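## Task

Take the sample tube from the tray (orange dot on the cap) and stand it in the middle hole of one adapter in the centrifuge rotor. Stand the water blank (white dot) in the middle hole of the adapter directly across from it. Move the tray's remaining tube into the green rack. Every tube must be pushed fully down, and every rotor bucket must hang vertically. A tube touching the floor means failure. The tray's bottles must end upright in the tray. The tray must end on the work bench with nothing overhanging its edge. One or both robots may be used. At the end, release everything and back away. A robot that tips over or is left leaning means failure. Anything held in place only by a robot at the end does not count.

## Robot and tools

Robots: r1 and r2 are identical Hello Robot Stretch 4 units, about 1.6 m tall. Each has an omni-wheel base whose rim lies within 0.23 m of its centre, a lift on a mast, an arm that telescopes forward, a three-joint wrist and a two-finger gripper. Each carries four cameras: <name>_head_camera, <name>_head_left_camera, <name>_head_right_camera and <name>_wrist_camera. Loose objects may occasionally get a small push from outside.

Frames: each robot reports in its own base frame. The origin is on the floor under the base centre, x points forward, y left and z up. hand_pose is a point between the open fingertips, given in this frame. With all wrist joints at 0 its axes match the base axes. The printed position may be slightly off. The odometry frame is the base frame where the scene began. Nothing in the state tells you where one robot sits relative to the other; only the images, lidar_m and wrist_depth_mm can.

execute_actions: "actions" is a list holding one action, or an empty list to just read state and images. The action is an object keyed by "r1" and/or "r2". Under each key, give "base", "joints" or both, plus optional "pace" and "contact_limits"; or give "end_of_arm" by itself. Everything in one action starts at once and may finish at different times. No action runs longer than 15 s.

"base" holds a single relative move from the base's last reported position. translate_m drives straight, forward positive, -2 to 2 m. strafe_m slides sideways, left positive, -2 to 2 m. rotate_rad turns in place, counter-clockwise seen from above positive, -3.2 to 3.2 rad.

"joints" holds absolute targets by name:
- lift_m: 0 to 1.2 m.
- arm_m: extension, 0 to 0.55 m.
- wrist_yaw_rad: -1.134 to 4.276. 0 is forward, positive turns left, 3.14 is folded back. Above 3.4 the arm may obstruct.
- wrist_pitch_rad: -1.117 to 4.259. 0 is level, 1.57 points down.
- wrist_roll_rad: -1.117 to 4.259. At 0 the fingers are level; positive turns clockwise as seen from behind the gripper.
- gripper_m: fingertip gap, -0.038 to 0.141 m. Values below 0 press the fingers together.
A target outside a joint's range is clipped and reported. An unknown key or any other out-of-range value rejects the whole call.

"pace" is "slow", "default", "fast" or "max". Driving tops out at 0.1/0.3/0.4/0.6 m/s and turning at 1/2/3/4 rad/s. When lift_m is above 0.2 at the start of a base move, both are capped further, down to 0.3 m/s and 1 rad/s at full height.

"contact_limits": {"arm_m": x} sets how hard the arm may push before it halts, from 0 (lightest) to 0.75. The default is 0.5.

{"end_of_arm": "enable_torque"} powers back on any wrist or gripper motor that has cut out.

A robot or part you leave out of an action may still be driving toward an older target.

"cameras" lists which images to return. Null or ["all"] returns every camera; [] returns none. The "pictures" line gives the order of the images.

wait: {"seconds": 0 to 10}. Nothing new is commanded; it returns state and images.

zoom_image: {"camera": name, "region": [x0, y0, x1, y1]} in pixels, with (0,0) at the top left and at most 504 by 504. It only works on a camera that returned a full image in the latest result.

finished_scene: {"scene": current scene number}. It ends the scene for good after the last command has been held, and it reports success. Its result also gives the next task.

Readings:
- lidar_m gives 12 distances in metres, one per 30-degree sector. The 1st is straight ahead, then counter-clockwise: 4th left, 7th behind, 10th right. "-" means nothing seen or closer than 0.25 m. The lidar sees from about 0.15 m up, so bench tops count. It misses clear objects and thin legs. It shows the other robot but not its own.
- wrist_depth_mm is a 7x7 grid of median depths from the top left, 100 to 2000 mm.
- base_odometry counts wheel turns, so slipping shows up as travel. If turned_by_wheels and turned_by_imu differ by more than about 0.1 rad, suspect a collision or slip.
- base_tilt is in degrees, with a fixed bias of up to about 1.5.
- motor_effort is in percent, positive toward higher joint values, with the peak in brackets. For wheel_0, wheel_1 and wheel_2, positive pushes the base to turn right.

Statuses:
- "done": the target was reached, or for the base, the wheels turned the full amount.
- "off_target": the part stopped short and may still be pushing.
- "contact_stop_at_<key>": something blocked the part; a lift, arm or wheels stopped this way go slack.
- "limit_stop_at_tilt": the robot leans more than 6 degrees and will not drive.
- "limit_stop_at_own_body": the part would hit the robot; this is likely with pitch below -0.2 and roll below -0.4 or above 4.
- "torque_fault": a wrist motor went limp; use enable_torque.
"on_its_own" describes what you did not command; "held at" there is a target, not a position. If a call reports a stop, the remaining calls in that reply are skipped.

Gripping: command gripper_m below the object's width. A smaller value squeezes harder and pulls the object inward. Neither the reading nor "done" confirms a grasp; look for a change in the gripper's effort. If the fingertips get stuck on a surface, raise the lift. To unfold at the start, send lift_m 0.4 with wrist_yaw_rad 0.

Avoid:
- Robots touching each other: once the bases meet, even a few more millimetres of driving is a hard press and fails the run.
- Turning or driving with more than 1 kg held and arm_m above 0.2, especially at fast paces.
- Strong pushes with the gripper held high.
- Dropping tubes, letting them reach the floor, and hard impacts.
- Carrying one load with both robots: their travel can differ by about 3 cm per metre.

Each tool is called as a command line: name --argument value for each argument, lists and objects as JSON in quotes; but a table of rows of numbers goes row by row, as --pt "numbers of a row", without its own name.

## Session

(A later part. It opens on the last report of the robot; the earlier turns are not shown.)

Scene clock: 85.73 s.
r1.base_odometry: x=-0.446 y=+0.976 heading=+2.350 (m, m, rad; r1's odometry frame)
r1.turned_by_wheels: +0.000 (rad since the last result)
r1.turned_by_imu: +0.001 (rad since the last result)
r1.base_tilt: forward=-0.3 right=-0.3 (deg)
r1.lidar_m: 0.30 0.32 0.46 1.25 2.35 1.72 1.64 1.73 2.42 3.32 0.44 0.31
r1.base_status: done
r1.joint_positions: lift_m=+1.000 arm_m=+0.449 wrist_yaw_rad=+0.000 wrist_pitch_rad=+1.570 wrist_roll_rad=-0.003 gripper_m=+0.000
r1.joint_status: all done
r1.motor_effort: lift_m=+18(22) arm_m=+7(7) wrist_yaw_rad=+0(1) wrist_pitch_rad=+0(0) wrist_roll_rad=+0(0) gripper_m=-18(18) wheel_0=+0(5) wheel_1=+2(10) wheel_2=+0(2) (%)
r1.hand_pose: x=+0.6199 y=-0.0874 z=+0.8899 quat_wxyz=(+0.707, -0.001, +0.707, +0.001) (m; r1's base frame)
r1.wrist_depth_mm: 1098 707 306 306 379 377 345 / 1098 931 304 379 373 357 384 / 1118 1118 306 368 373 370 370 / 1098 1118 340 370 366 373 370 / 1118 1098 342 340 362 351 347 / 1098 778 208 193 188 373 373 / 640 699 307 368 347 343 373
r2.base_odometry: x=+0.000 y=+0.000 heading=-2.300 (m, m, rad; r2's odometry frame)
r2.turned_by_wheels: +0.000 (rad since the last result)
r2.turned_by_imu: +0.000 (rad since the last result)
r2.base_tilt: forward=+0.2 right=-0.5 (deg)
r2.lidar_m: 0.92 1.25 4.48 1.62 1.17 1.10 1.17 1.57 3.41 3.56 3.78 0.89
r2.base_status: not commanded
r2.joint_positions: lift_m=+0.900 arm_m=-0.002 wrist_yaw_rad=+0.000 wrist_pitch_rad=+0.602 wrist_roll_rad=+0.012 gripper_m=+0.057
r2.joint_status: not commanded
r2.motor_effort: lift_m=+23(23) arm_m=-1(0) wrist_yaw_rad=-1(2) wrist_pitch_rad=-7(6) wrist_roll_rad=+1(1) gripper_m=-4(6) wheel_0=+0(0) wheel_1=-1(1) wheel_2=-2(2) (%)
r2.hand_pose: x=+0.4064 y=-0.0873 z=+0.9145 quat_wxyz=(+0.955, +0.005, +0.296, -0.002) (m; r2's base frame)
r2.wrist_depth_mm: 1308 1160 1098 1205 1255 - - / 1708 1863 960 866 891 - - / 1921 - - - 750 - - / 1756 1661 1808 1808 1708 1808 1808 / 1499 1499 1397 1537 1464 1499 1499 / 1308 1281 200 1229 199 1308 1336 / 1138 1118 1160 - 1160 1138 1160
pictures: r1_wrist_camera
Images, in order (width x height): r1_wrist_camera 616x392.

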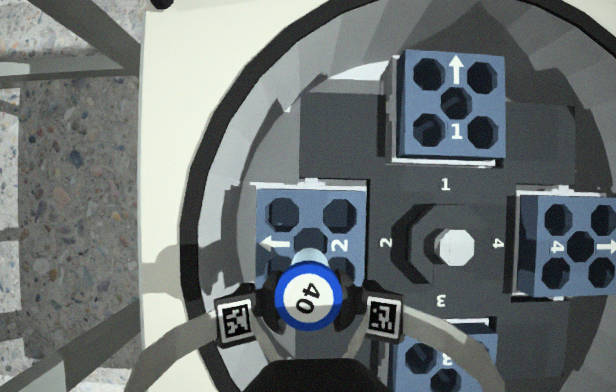

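execute_actions --actions '[{"r1":{"joints":{"arm_m":0.455}}}]' --cameras '[]'

execute_actions --actions '[{"r1":{"joints":{"lift_m":0.92},"pace":"slow"}}]' --cameras '["r1_wrist_camera"]'

Scene clock: 90.57 s.
r1.base_odometry: x=-0.446 y=+0.976 heading=+2.350 (m, m, rad; r1's odometry frame)
r1.turned_by_wheels: +0.000 (rad since the last result)
r1.turned_by_imu: +0.001 (rad since the last result)
r1.base_tilt: forward=-0.2 right=-0.1 (deg)
r1.lidar_m: 0.29 0.31 0.44 1.27 2.36 1.73 1.66 1.74 2.43 3.33 0.44 0.31
r1.base_status: not commanded
r1.joint_positions: lift_m=+1.000 arm_m=+0.454 wrist_yaw_rad=+0.000 wrist_pitch_rad=+1.570 wrist_roll_rad=-0.003 gripper_m=+0.000
r1.joint_status: all done
r1.motor_effort: lift_m=+18(19) arm_m=+7(9) wrist_yaw_rad=-1(1) wrist_pitch_rad=-1(0) wrist_roll_rad=+0(0) gripper_m=-16(17) wheel_0=+0(0) wheel_1=+2(2) wheel_2=+0(0) (%)
r1.hand_pose: x=+0.6249 y=-0.0874 z=+0.8899 quat_wxyz=(+0.707, -0.001, +0.707, +0.001) (m; r1's base frame)
r1.wrist_depth_mm: 1078 691 304 304 375 370 338 / 1078 891 306 394 370 351 397 / 1098 1098 306 366 368 355 373 / 1118 1118 338 384 370 370 373 / 1098 1098 340 342 359 349 347 / 1118 788 208 192 188 373 370 / 683 691 306 368 347 345 373
r2.base_odometry: x=+0.000 y=+0.000 heading=-2.300 (m, m, rad; r2's odometry frame)
r2.turned_by_wheels: +0.000 (rad since the last result)
r2.turned_by_imu: +0.000 (rad since the last result)
r2.base_tilt: forward=+0.3 right=-0.6 (deg)
r2.lidar_m: 0.92 1.27 4.51 1.61 1.17 1.08 1.17 1.56 3.42 3.55 3.82 0.90
r2.base_status: not commanded
r2.joint_positions: lift_m=+0.900 arm_m=-0.002 wrist_yaw_rad=+0.000 wrist_pitch_rad=+0.602 wrist_roll_rad=+0.012 gripper_m=+0.057
r2.joint_status: not commanded
r2.motor_effort: lift_m=+23(23) arm_m=+0(1) wrist_yaw_rad=+0(1) wrist_pitch_rad=-7(7) wrist_roll_rad=-1(1) gripper_m=-3(3) wheel_0=+0(0) wheel_1=-1(1) wheel_2=-2(2) (%)
r2.hand_pose: x=+0.4064 y=-0.0873 z=+0.9145 quat_wxyz=(+0.955, +0.005, +0.296, -0.002) (m; r2's base frame)
r2.wrist_depth_mm: 1336 1160 1098 1182 1281 - - / 1708 1863 960 891 878 - - / 1921 - - - 750 - - / 1756 1618 1863 1756 1756 1808 1808 / 1464 1499 1397 1537 1499 1537 1537 / 1281 1281 200 1229 198 1308 1308 / 1138 1118 1138 - 1160 1118 1160
pictures: none
No camera images: the call's "cameras" was empty. Leave "cameras" out to get every camera's image.

Scene clock: 92.10 s.
r1.base_odometry: x=-0.446 y=+0.976 heading=+2.350 (m, m, rad; r1's odometry frame)
r1.turned_by_wheels: +0.000 (rad since the last result)
r1.turned_by_imu: +0.000 (rad since the last result)
r1.base_tilt: forward=-0.1 right=-0.1 (deg)
r1.lidar_m: 0.30 0.31 0.45 1.27 2.35 1.72 1.66 1.73 2.43 3.34 0.45 0.31
r1.base_status: not commanded
r1.joint_positions: lift_m=+0.920 arm_m=+0.454 wrist_yaw_rad=+0.000 wrist_pitch_rad=+1.570 wrist_roll_rad=-0.003 gripper_m=+0.000
r1.joint_status: all done
r1.motor_effort: lift_m=+18(18) arm_m=+7(7) wrist_yaw_rad=-3(0) wrist_pitch_rad=-2(4) wrist_roll_rad=-1(2) gripper_m=-17(14) wheel_0=+0(0) wheel_1=+2(2) wheel_2=+0(0) (%)
r1.hand_pose: x=+0.6248 y=-0.0874 z=+0.8099 quat_wxyz=(+0.707, -0.001, +0.707, +0.001) (m; r1's base frame)
r1.wrist_depth_mm: 842 224 226 287 340 277 266 / 1008 224 228 304 289 263 264 / 1025 224 290 289 287 279 277 / 1042 225 306 290 289 290 290 / 1025 226 296 262 290 270 290 / 1042 226 208 191 187 270 290 / 676 225 267 260 287 265 291
r2.base_odometry: x=+0.000 y=+0.000 heading=-2.300 (m, m, rad; r2's odometry frame)
r2.turned_by_wheels: +0.000 (rad since the last result)
r2.turned_by_imu: +0.000 (rad since the last result)
r2.base_tilt: forward=+0.1 right=-0.7 (deg)
r2.lidar_m: 0.94 1.27 4.48 1.60 1.18 1.12 1.17 1.62 3.42 3.52 3.80 0.90
r2.base_status: not commanded
r2.joint_positions: lift_m=+0.900 arm_m=-0.002 wrist_yaw_rad=+0.000 wrist_pitch_rad=+0.602 wrist_roll_rad=+0.012 gripper_m=+0.057
r2.joint_status: not commanded
r2.motor_effort: lift_m=+23(23) arm_m=+0(0) wrist_yaw_rad=-2(2) wrist_pitch_rad=-7(8) wrist_roll_rad=-1(1) gripper_m=-2(3) wheel_0=+0(0) wheel_1=-1(1) wheel_2=-2(2) (%)
r2.hand_pose: x=+0.4064 y=-0.0873 z=+0.9145 quat_wxyz=(+0.955, +0.005, +0.296, -0.002) (m; r2's base frame)
r2.wrist_depth_mm: 1281 1182 1098 1205 1255 - - / 1708 1921 946 866 866 - - / 1863 - - - 741 - - / 1756 1661 1808 1808 1756 1808 1863 / 1499 1499 1397 1499 1464 1576 1537 / 1281 1308 200 1255 198 1308 1308 / 1138 1118 1138 - 1138 1138 1160
pictures: r1_wrist_camera
Images, in order (width x height): r1_wrist_camera 616x392.

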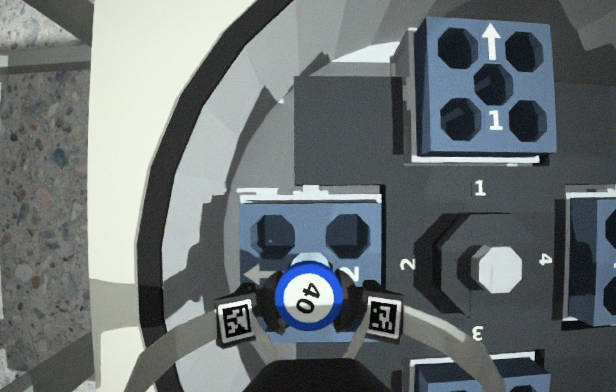

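Inserted. Release lightly and lift.

execute_actions --actions '[{"r1":{"joints":{"gripper_m":0.05}}}]' --cameras '[]'

execute_actions --actions '[{"r1":{"joints":{"lift_m":1.05}}}]' --cameras '["r1_wrist_camera"]'

Scene clock: 97.43 s.
r1.base_odometry: x=-0.446 y=+0.976 heading=+2.350 (m, m, rad; r1's odometry frame)
r1.turned_by_wheels: +0.000 (rad since the last result)
r1.turned_by_imu: +0.001 (rad since the last result)
r1.base_tilt: forward=-0.2 right=-0.2 (deg)
r1.lidar_m: 0.30 0.32 0.45 1.26 2.34 1.72 1.65 1.74 2.42 3.34 0.45 0.32
r1.base_status: not commanded
r1.joint_positions: lift_m=+0.920 arm_m=+0.454 wrist_yaw_rad=+0.000 wrist_pitch_rad=+1.570 wrist_roll_rad=-0.003 gripper_m=+0.050
r1.joint_status: all done
r1.motor_effort: lift_m=+18(18) arm_m=+7(7) wrist_yaw_rad=-2(0) wrist_pitch_rad=+0(2) wrist_roll_rad=-2(1) gripper_m=-4(17) wheel_0=+0(0) wheel_1=+2(2) wheel_2=+0(0) (%)
r1.hand_pose: x=+0.6248 y=-0.0874 z=+0.8099 quat_wxyz=(+0.707, -0.001, +0.707, +0.001) (m; r1's base frame)
r1.wrist_depth_mm: 842 225 225 287 342 274 266 / 1008 226 228 306 289 263 263 / 1008 225 293 289 287 279 281 / 1025 226 306 287 290 290 291 / 1060 225 296 262 287 268 290 / 1025 226 211 263 195 270 289 / 683 225 272 146 289 279 290
r2.base_odometry: x=+0.000 y=+0.000 heading=-2.300 (m, m, rad; r2's odometry frame)
r2.turned_by_wheels: +0.000 (rad since the last result)
r2.turned_by_imu: +0.000 (rad since the last result)
r2.base_tilt: forward=+0.3 right=-0.8 (deg)
r2.lidar_m: 0.94 1.26 4.48 1.63 1.15 1.09 1.19 1.59 3.42 3.53 3.81 0.93
r2.base_status: not commanded
r2.joint_positions: lift_m=+0.900 arm_m=-0.002 wrist_yaw_rad=+0.000 wrist_pitch_rad=+0.602 wrist_roll_rad=+0.012 gripper_m=+0.057
r2.joint_status: not commanded
r2.motor_effort: lift_m=+23(23) arm_m=+0(0) wrist_yaw_rad=-2(2) wrist_pitch_rad=-8(8) wrist_roll_rad=-1(1) gripper_m=-5(3) wheel_0=+0(0) wheel_1=-1(1) wheel_2=-2(2) (%)
r2.hand_pose: x=+0.4064 y=-0.0873 z=+0.9145 quat_wxyz=(+0.955, +0.005, +0.296, -0.002) (m; r2's base frame)
r2.wrist_depth_mm: 1281 1160 1078 1182 1308 - - / 1708 1921 960 866 891 - - / 1921 - - - 750 - - / 1808 1618 1808 1756 1708 1808 1863 / 1499 1499 1366 1537 1499 1499 1537 / 1281 1308 200 1229 199 1308 1336 / 1138 1098 1138 - 1138 1138 1160
pictures: none
No camera images: the call's "cameras" was empty. Leave "cameras" out to get every camera's image.

Scene clock: 99.03 s.
r1.base_odometry: x=-0.446 y=+0.976 heading=+2.350 (m, m, rad; r1's odometry frame)
r1.turned_by_wheels: +0.000 (rad since the last result)
r1.turned_by_imu: +0.000 (rad since the last result)
r1.base_tilt: forward=-0.1 right=-0.2 (deg)
r1.lidar_m: 0.29 0.32 0.45 1.26 2.34 1.72 1.66 1.76 2.41 3.33 0.44 0.31
r1.base_status: not commanded
r1.joint_positions: lift_m=+1.050 arm_m=+0.454 wrist_yaw_rad=+0.000 wrist_pitch_rad=+1.570 wrist_roll_rad=-0.003 gripper_m=+0.050
r1.joint_status: all done
r1.motor_effort: lift_m=+23(24) arm_m=+7(7) wrist_yaw_rad=+0(0) wrist_pitch_rad=-1(2) wrist_roll_rad=-1(0) gripper_m=-2(4) wheel_0=+0(1) wheel_1=+2(2) wheel_2=+0(0) (%)
r1.hand_pose: x=+0.6248 y=-0.0874 z=+0.9395 quat_wxyz=(+0.707, -0.001, +0.707, +0.001) (m; r1's base frame)
r1.wrist_depth_mm: 1182 768 353 353 373 368 357 / 1138 991 351 430 459 449 402 / 1160 1160 355 415 421 427 442 / 1138 1160 362 421 421 421 421 / 1138 1138 382 392 410 418 399 / 1160 931 211 421 195 418 449 / 683 960 357 146 402 418 430
r2.base_odometry: x=+0.000 y=+0.000 heading=-2.300 (m, m, rad; r2's odometry frame)
r2.turned_by_wheels: +0.000 (rad since the last result)
r2.turned_by_imu: +0.000 (rad since the last result)
r2.base_tilt: forward=+0.2 right=-0.6 (deg)
r2.lidar_m: 0.92 1.26 4.50 1.61 1.18 1.09 1.16 1.57 3.41 3.53 3.78 0.91
r2.base_status: not commanded
r2.joint_positions: lift_m=+0.900 arm_m=-0.002 wrist_yaw_rad=+0.000 wrist_pitch_rad=+0.602 wrist_roll_rad=+0.012 gripper_m=+0.057
r2.joint_status: not commanded
r2.motor_effort: lift_m=+23(23) arm_m=+0(0) wrist_yaw_rad=-2(1) wrist_pitch_rad=-6(7) wrist_roll_rad=+0(0) gripper_m=+0(1) wheel_0=+0(0) wheel_1=-1(1) wheel_2=-2(2) (%)
r2.hand_pose: x=+0.4064 y=-0.0873 z=+0.9145 quat_wxyz=(+0.955, +0.005, +0.296, -0.002) (m; r2's base frame)
r2.wrist_depth_mm: 1281 1182 1078 1182 1281 - - / 1708 1921 960 866 878 - - / 1921 - - - 750 - - / 1756 1618 1756 1808 1708 1808 1863 / 1464 1464 1430 1499 1499 1537 1537 / 1308 1281 200 1229 198 1281 1308 / 1138 1118 1138 - 1138 1118 1160
pictures: r1_wrist_camera
Images, in order (width x height): r1_wrist_camera 616x392.

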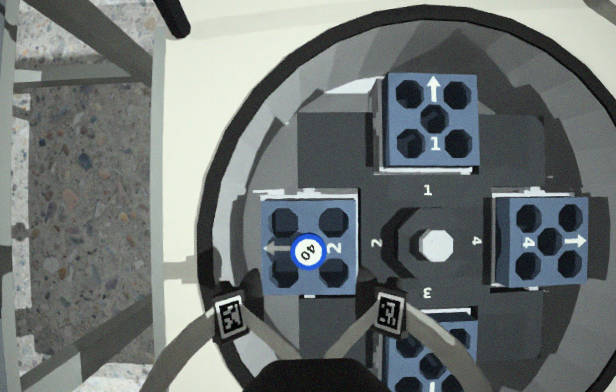

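execute_actions --actions '[{"r1":{"joints":{"lift_m":1.15}}}]' --cameras '[]'

execute_actions --actions '[{"r1":{"base":{"strafe_m":1.2},"joints":{"arm_m":0.497,"wrist_roll_rad":1.57,"gripper_m":0.07}}}]' --cameras '[]'

execute_actions --actions '[{"r1":{"joints":{"lift_m":1.04}}}]' --cameras '["r1_wrist_camera"]'

Scene clock: 105.77 s.
r1.base_odometry: x=-0.446 y=+0.976 heading=+2.350 (m, m, rad; r1's odometry frame)
r1.turned_by_wheels: +0.000 (rad since the last result)
r1.turned_by_imu: +0.001 (rad since the last result)
r1.base_tilt: forward=-0.1 right=-0.1 (deg)
r1.lidar_m: 0.29 0.30 0.45 1.25 2.35 1.73 1.66 1.73 2.42 3.33 0.45 0.31
r1.base_status: not commanded
r1.joint_positions: lift_m=+1.150 arm_m=+0.454 wrist_yaw_rad=+0.000 wrist_pitch_rad=+1.570 wrist_roll_rad=-0.003 gripper_m=+0.050
r1.joint_status: all done
r1.motor_effort: lift_m=+23(25) arm_m=+7(7) wrist_yaw_rad=+0(1) wrist_pitch_rad=-2(1) wrist_roll_rad=-1(0) gripper_m=-2(5) wheel_0=+0(0) wheel_1=+2(2) wheel_2=+0(0) (%)
r1.hand_pose: x=+0.6248 y=-0.0874 z=+1.0395 quat_wxyz=(+0.707, -0.001, +0.707, +0.001) (m; r1's base frame)
r1.wrist_depth_mm: 574 1255 455 455 459 455 455 / 580 1229 459 455 525 477 462 / 1255 1281 455 521 504 521 462 / 1255 1281 452 525 517 517 500 / 1255 1255 455 492 517 517 496 / 585 1255 211 512 195 525 480 / 569 1308 459 146 504 477 459
r2.base_odometry: x=+0.000 y=+0.000 heading=-2.300 (m, m, rad; r2's odometry frame)
r2.turned_by_wheels: +0.000 (rad since the last result)
r2.turned_by_imu: +0.000 (rad since the last result)
r2.base_tilt: forward=+0.2 right=-0.6 (deg)
r2.lidar_m: 0.92 1.27 4.51 1.61 1.16 1.12 1.16 1.58 3.41 3.55 3.81 0.93
r2.base_status: not commanded
r2.joint_positions: lift_m=+0.900 arm_m=-0.002 wrist_yaw_rad=+0.000 wrist_pitch_rad=+0.602 wrist_roll_rad=+0.012 gripper_m=+0.057
r2.joint_status: not commanded
r2.motor_effort: lift_m=+23(23) arm_m=+0(0) wrist_yaw_rad=-1(1) wrist_pitch_rad=-7(7) wrist_roll_rad=+0(1) gripper_m=-1(3) wheel_0=+0(0) wheel_1=+0(1) wheel_2=-2(2) (%)
r2.hand_pose: x=+0.4064 y=-0.0873 z=+0.9145 quat_wxyz=(+0.955, +0.005, +0.296, -0.002) (m; r2's base frame)
r2.wrist_depth_mm: 1336 1160 1098 1205 1281 - - / 1708 1921 960 866 878 - - / 1921 - - - 741 - - / 1756 1661 1756 1808 1708 1808 1863 / 1464 1499 1430 1499 1464 1499 1576 / 1255 1308 200 1229 199 1281 1336 / 1138 1118 1138 - 1182 1138 1160
pictures: none
No camera images: the call's "cameras" was empty. Leave "cameras" out to get every camera's image.

Scene clock: 111.10 s.
r1.base_odometry: x=-1.300 y=+0.132 heading=+2.350 (m, m, rad; r1's odometry frame)
r1.turned_by_wheels: +0.000 (rad since the last result)
r1.turned_by_imu: -0.001 (rad since the last result)
r1.base_tilt: forward=+0.0 right=-0.1 (deg)
r1.lidar_m: 0.30 0.32 0.45 4.21 2.33 1.71 1.65 1.73 2.42 1.24 0.47 0.33
r1.base_status: done
r1.joint_positions: lift_m=+1.150 arm_m=+0.496 wrist_yaw_rad=+0.000 wrist_pitch_rad=+1.570 wrist_roll_rad=+1.569 gripper_m=+0.070
r1.joint_status: all done
r1.motor_effort: lift_m=+23(23) arm_m=+7(8) wrist_yaw_rad=-2(1) wrist_pitch_rad=-1(1) wrist_roll_rad=+1(7) gripper_m=-2(3) wheel_0=+0(7) wheel_1=+0(8) wheel_2=+1(0) (%)
r1.hand_pose: x=+0.6669 y=-0.0874 z=+1.0395 quat_wxyz=(+0.501, +0.500, +0.500, -0.499) (m; r1's base frame)
r1.wrist_depth_mm: 492 496 504 508 504 508 1281 / 500 496 473 469 362 504 1308 / 496 492 500 492 492 508 1281 / 492 492 496 496 504 504 976 / 492 469 496 439 504 508 788 / 496 355 211 439 198 504 788 / 500 496 500 145 504 504 1308
r2.base_odometry: x=+0.000 y=+0.000 heading=-2.300 (m, m, rad; r2's odometry frame)
r2.turned_by_wheels: +0.000 (rad since the last result)
r2.turned_by_imu: -0.001 (rad since the last result)
r2.base_tilt: forward=+0.2 right=-0.6 (deg)
r2.lidar_m: 0.92 1.25 4.51 1.60 1.16 1.09 1.17 1.60 3.40 3.56 3.80 0.90
r2.base_status: not commanded
r2.joint_positions: lift_m=+0.900 arm_m=-0.002 wrist_yaw_rad=+0.000 wrist_pitch_rad=+0.602 wrist_roll_rad=+0.012 gripper_m=+0.057
r2.joint_status: not commanded
r2.motor_effort: lift_m=+23(23) arm_m=+0(1) wrist_yaw_rad=-2(1) wrist_pitch_rad=-8(7) wrist_roll_rad=-1(0) gripper_m=-1(4) wheel_0=+0(0) wheel_1=-1(1) wheel_2=-2(2) (%)
r2.hand_pose: x=+0.4064 y=-0.0873 z=+0.9145 quat_wxyz=(+0.955, +0.005, +0.296, -0.002) (m; r2's base frame)
r2.wrist_depth_mm: 1308 1205 1098 1205 1281 - - / 1708 1863 960 866 891 - - / 1921 - - - 750 - - / 1808 1661 1808 1808 1708 1808 1808 / 1430 1499 1430 1499 1464 1537 1537 / 1281 1281 200 1205 198 1308 1308 / 1118 1118 1138 - 1182 1118 1160
pictures: none
No camera images: the call's "cameras" was empty. Leave "cameras" out to get every camera's image.

Scene clock: 112.60 s.
r1.base_odometry: x=-1.300 y=+0.132 heading=+2.350 (m, m, rad; r1's odometry frame)
r1.turned_by_wheels: +0.000 (rad since the last result)
r1.turned_by_imu: +0.000 (rad since the last result)
r1.base_tilt: forward=-0.2 right=-0.3 (deg)
r1.lidar_m: 0.30 0.32 0.45 4.21 2.32 1.71 1.66 1.74 2.42 1.23 0.47 0.33
r1.base_status: not commanded
r1.joint_positions: lift_m=+1.040 arm_m=+0.496 wrist_yaw_rad=+0.000 wrist_pitch_rad=+1.570 wrist_roll_rad=+1.569 gripper_m=+0.070
r1.joint_status: all done
r1.motor_effort: lift_m=+18(22) arm_m=+7(7) wrist_yaw_rad=-3(1) wrist_pitch_rad=-1(1) wrist_roll_rad=+1(1) gripper_m=-2(4) wheel_0=+0(0) wheel_1=-1(0) wheel_2=+1(1) (%)
r1.hand_pose: x=+0.6669 y=-0.0874 z=+0.9299 quat_wxyz=(+0.501, +0.500, +0.500, -0.499) (m; r1's base frame)
r1.wrist_depth_mm: 387 355 340 330 336 230 397 / 387 384 384 364 338 262 397 / 347 384 387 382 392 392 399 / 351 384 392 392 394 389 399 / 347 384 387 329 389 392 397 / 246 290 210 329 198 392 394 / 219 254 329 144 357 379 397
r2.base_odometry: x=+0.000 y=+0.000 heading=-2.300 (m, m, rad; r2's odometry frame)
r2.turned_by_wheels: +0.000 (rad since the last result)
r2.turned_by_imu: +0.000 (rad since the last result)
r2.base_tilt: forward=+0.2 right=-0.6 (deg)
r2.lidar_m: 0.90 1.26 4.48 1.61 1.17 1.10 1.17 1.58 3.41 3.55 3.81 0.88
r2.base_status: not commanded
r2.joint_positions: lift_m=+0.900 arm_m=-0.002 wrist_yaw_rad=+0.000 wrist_pitch_rad=+0.602 wrist_roll_rad=+0.012 gripper_m=+0.057
r2.joint_status: not commanded
r2.motor_effort: lift_m=+23(23) arm_m=+0(0) wrist_yaw_rad=-1(2) wrist_pitch_rad=-7(8) wrist_roll_rad=-1(1) gripper_m=-1(1) wheel_0=+0(0) wheel_1=-1(1) wheel_2=-2(2) (%)
r2.hand_pose: x=+0.4064 y=-0.0873 z=+0.9145 quat_wxyz=(+0.955, +0.005, +0.296, -0.002) (m; r2's base frame)
r2.wrist_depth_mm: 1281 1182 1078 1205 1281 - - / 1756 1863 960 878 891 - - / 1921 - - - 750 - - / 1708 1661 1808 1808 1708 1808 1808 / 1464 1499 1397 1499 1464 1537 1537 / 1281 1255 200 1229 198 1308 1336 / 1118 1118 1138 - 1160 1118 1138
pictures: r1_wrist_camera
Images, in order (width x height): r1_wrist_camera 616x392.

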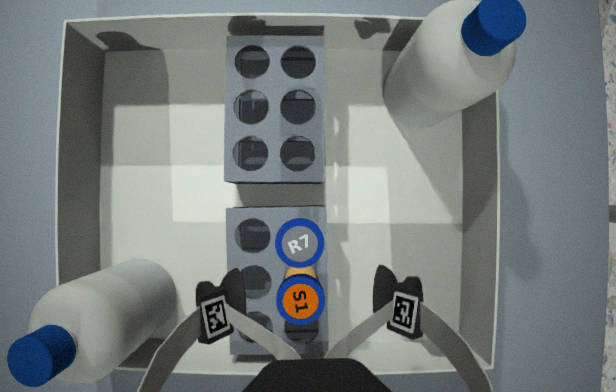

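execute_actions --actions '[{"r1":{"base":{"strafe_m":0.02},"joints":{"arm_m":0.504}}}]' --cameras '[]'

execute_actions --actions '[{"r1":{"joints":{"lift_m":0.975},"pace":"slow"}}]' --cameras '["r1_wrist_camera"]'

Scene clock: 125.27 s.
r1.base_odometry: x=-1.314 y=+0.118 heading=+2.351 (m, m, rad; r1's odometry frame)
r1.turned_by_wheels: +0.000 (rad since the last result)
r1.turned_by_imu: +0.001 (rad since the last result)
r1.base_tilt: forward=+0.0 right=+0.0 (deg)
r1.lidar_m: 0.31 0.33 0.46 4.18 2.34 1.74 1.65 1.73 2.42 1.24 0.46 0.33
r1.base_status: done
r1.joint_positions: lift_m=+1.040 arm_m=+0.503 wrist_yaw_rad=+0.000 wrist_pitch_rad=+1.570 wrist_roll_rad=+1.569 gripper_m=+0.070
r1.joint_status: all done
r1.motor_effort: lift_m=+18(18) arm_m=+7(6) wrist_yaw_rad=+0(1) wrist_pitch_rad=-1(1) wrist_roll_rad=+1(2) gripper_m=-3(4) wheel_0=+2(7) wheel_1=+0(4) wheel_2=+0(1) (%)
r1.hand_pose: x=+0.6739 y=-0.0874 z=+0.9299 quat_wxyz=(+0.501, +0.500, +0.500, -0.499) (m; r1's base frame)
r1.wrist_depth_mm: 384 375 382 359 359 252 397 / 387 384 387 359 392 353 399 / 384 384 384 382 392 392 397 / 387 387 387 329 389 392 397 / 387 345 387 330 392 392 397 / 230 262 210 330 198 392 399 / 247 324 389 144 392 392 392
r2.base_odometry: x=+0.000 y=+0.000 heading=-2.300 (m, m, rad; r2's odometry frame)
r2.turned_by_wheels: +0.000 (rad since the last result)
r2.turned_by_imu: +0.000 (rad since the last result)
r2.base_tilt: forward=+0.2 right=-0.7 (deg)
r2.lidar_m: 0.92 1.25 4.50 1.60 1.16 1.11 1.15 1.57 3.40 3.53 3.80 0.92
r2.base_status: not commanded
r2.joint_positions: lift_m=+0.900 arm_m=-0.002 wrist_yaw_rad=+0.000 wrist_pitch_rad=+0.602 wrist_roll_rad=+0.012 gripper_m=+0.057
r2.joint_status: not commanded
r2.motor_effort: lift_m=+23(23) arm_m=+0(0) wrist_yaw_rad=-2(2) wrist_pitch_rad=-6(6) wrist_roll_rad=+0(0) gripper_m=-5(1) wheel_0=+0(0) wheel_1=-1(1) wheel_2=-2(2) (%)
r2.hand_pose: x=+0.4064 y=-0.0873 z=+0.9145 quat_wxyz=(+0.955, +0.005, +0.296, -0.002) (m; r2's base frame)
r2.wrist_depth_mm: 1336 1182 1078 1182 1281 - - / 1708 1983 960 878 878 - - / 1921 - - - 741 - - / 1756 1661 1808 1808 1708 1808 1808 / 1499 1464 1430 1537 1499 1576 1537 / 1281 1281 200 1255 198 1308 1336 / 1138 1118 1118 - 1138 1138 1138
pictures: none
No camera images: the call's "cameras" was empty. Leave "cameras" out to get every camera's image.

Scene clock: 126.70 s.
r1.base_odometry: x=-1.314 y=+0.118 heading=+2.351 (m, m, rad; r1's odometry frame)
r1.turned_by_wheels: +0.000 (rad since the last result)
r1.turned_by_imu: +0.000 (rad since the last result)
r1.base_tilt: forward=-0.2 right=-0.1 (deg)
r1.lidar_m: 0.30 0.32 0.46 4.18 2.32 1.73 1.65 1.72 2.40 1.23 0.44 0.34
r1.base_status: not commanded
r1.joint_positions: lift_m=+0.975 arm_m=+0.503 wrist_yaw_rad=+0.000 wrist_pitch_rad=+1.570 wrist_roll_rad=+1.569 gripper_m=+0.070
r1.joint_status: all done
r1.motor_effort: lift_m=+18(17) arm_m=+7(7) wrist_yaw_rad=+1(2) wrist_pitch_rad=-1(1) wrist_roll_rad=+1(1) gripper_m=-1(2) wheel_0=+1(2) wheel_1=+0(1) wheel_2=+0(0) (%)
r1.hand_pose: x=+0.6739 y=-0.0874 z=+0.8649 quat_wxyz=(+0.501, +0.500, +0.500, -0.499) (m; r1's base frame)
r1.wrist_depth_mm: 291 324 306 264 329 220 - / 296 320 317 265 325 304 273 / 298 322 322 319 325 327 272 / 301 322 324 264 325 327 301 / 281 319 317 264 325 324 272 / 189 263 211 204 198 329 270 / 183 254 264 144 287 270 266
r2.base_odometry: x=+0.000 y=+0.000 heading=-2.300 (m, m, rad; r2's odometry frame)
r2.turned_by_wheels: +0.000 (rad since the last result)
r2.turned_by_imu: +0.000 (rad since the last result)
r2.base_tilt: forward=+0.2 right=-0.7 (deg)
r2.lidar_m: 0.93 1.25 4.49 1.59 1.16 1.10 1.15 1.58 3.41 3.56 3.79 0.90
r2.base_status: not commanded
r2.joint_positions: lift_m=+0.900 arm_m=-0.002 wrist_yaw_rad=+0.000 wrist_pitch_rad=+0.602 wrist_roll_rad=+0.012 gripper_m=+0.057
r2.joint_status: not commanded
r2.motor_effort: lift_m=+23(23) arm_m=-1(0) wrist_yaw_rad=-1(2) wrist_pitch_rad=-6(7) wrist_roll_rad=-1(0) gripper_m=-5(3) wheel_0=+0(0) wheel_1=+0(1) wheel_2=-2(2) (%)
r2.hand_pose: x=+0.4064 y=-0.0873 z=+0.9145 quat_wxyz=(+0.955, +0.005, +0.296, -0.002) (m; r2's base frame)
r2.wrist_depth_mm: 1308 1182 1078 1182 1281 - - / 1708 1863 946 878 878 - - / 1863 - - - 750 - - / 1756 1618 1863 1756 1756 1808 1863 / 1499 1499 1397 1464 1464 1499 1576 / 1281 1281 200 1255 198 1308 1308 / 1118 1118 1138 - 1160 1118 1182
pictures: r1_wrist_camera
Images, in order (width x height): r1_wrist_camera 616x392.

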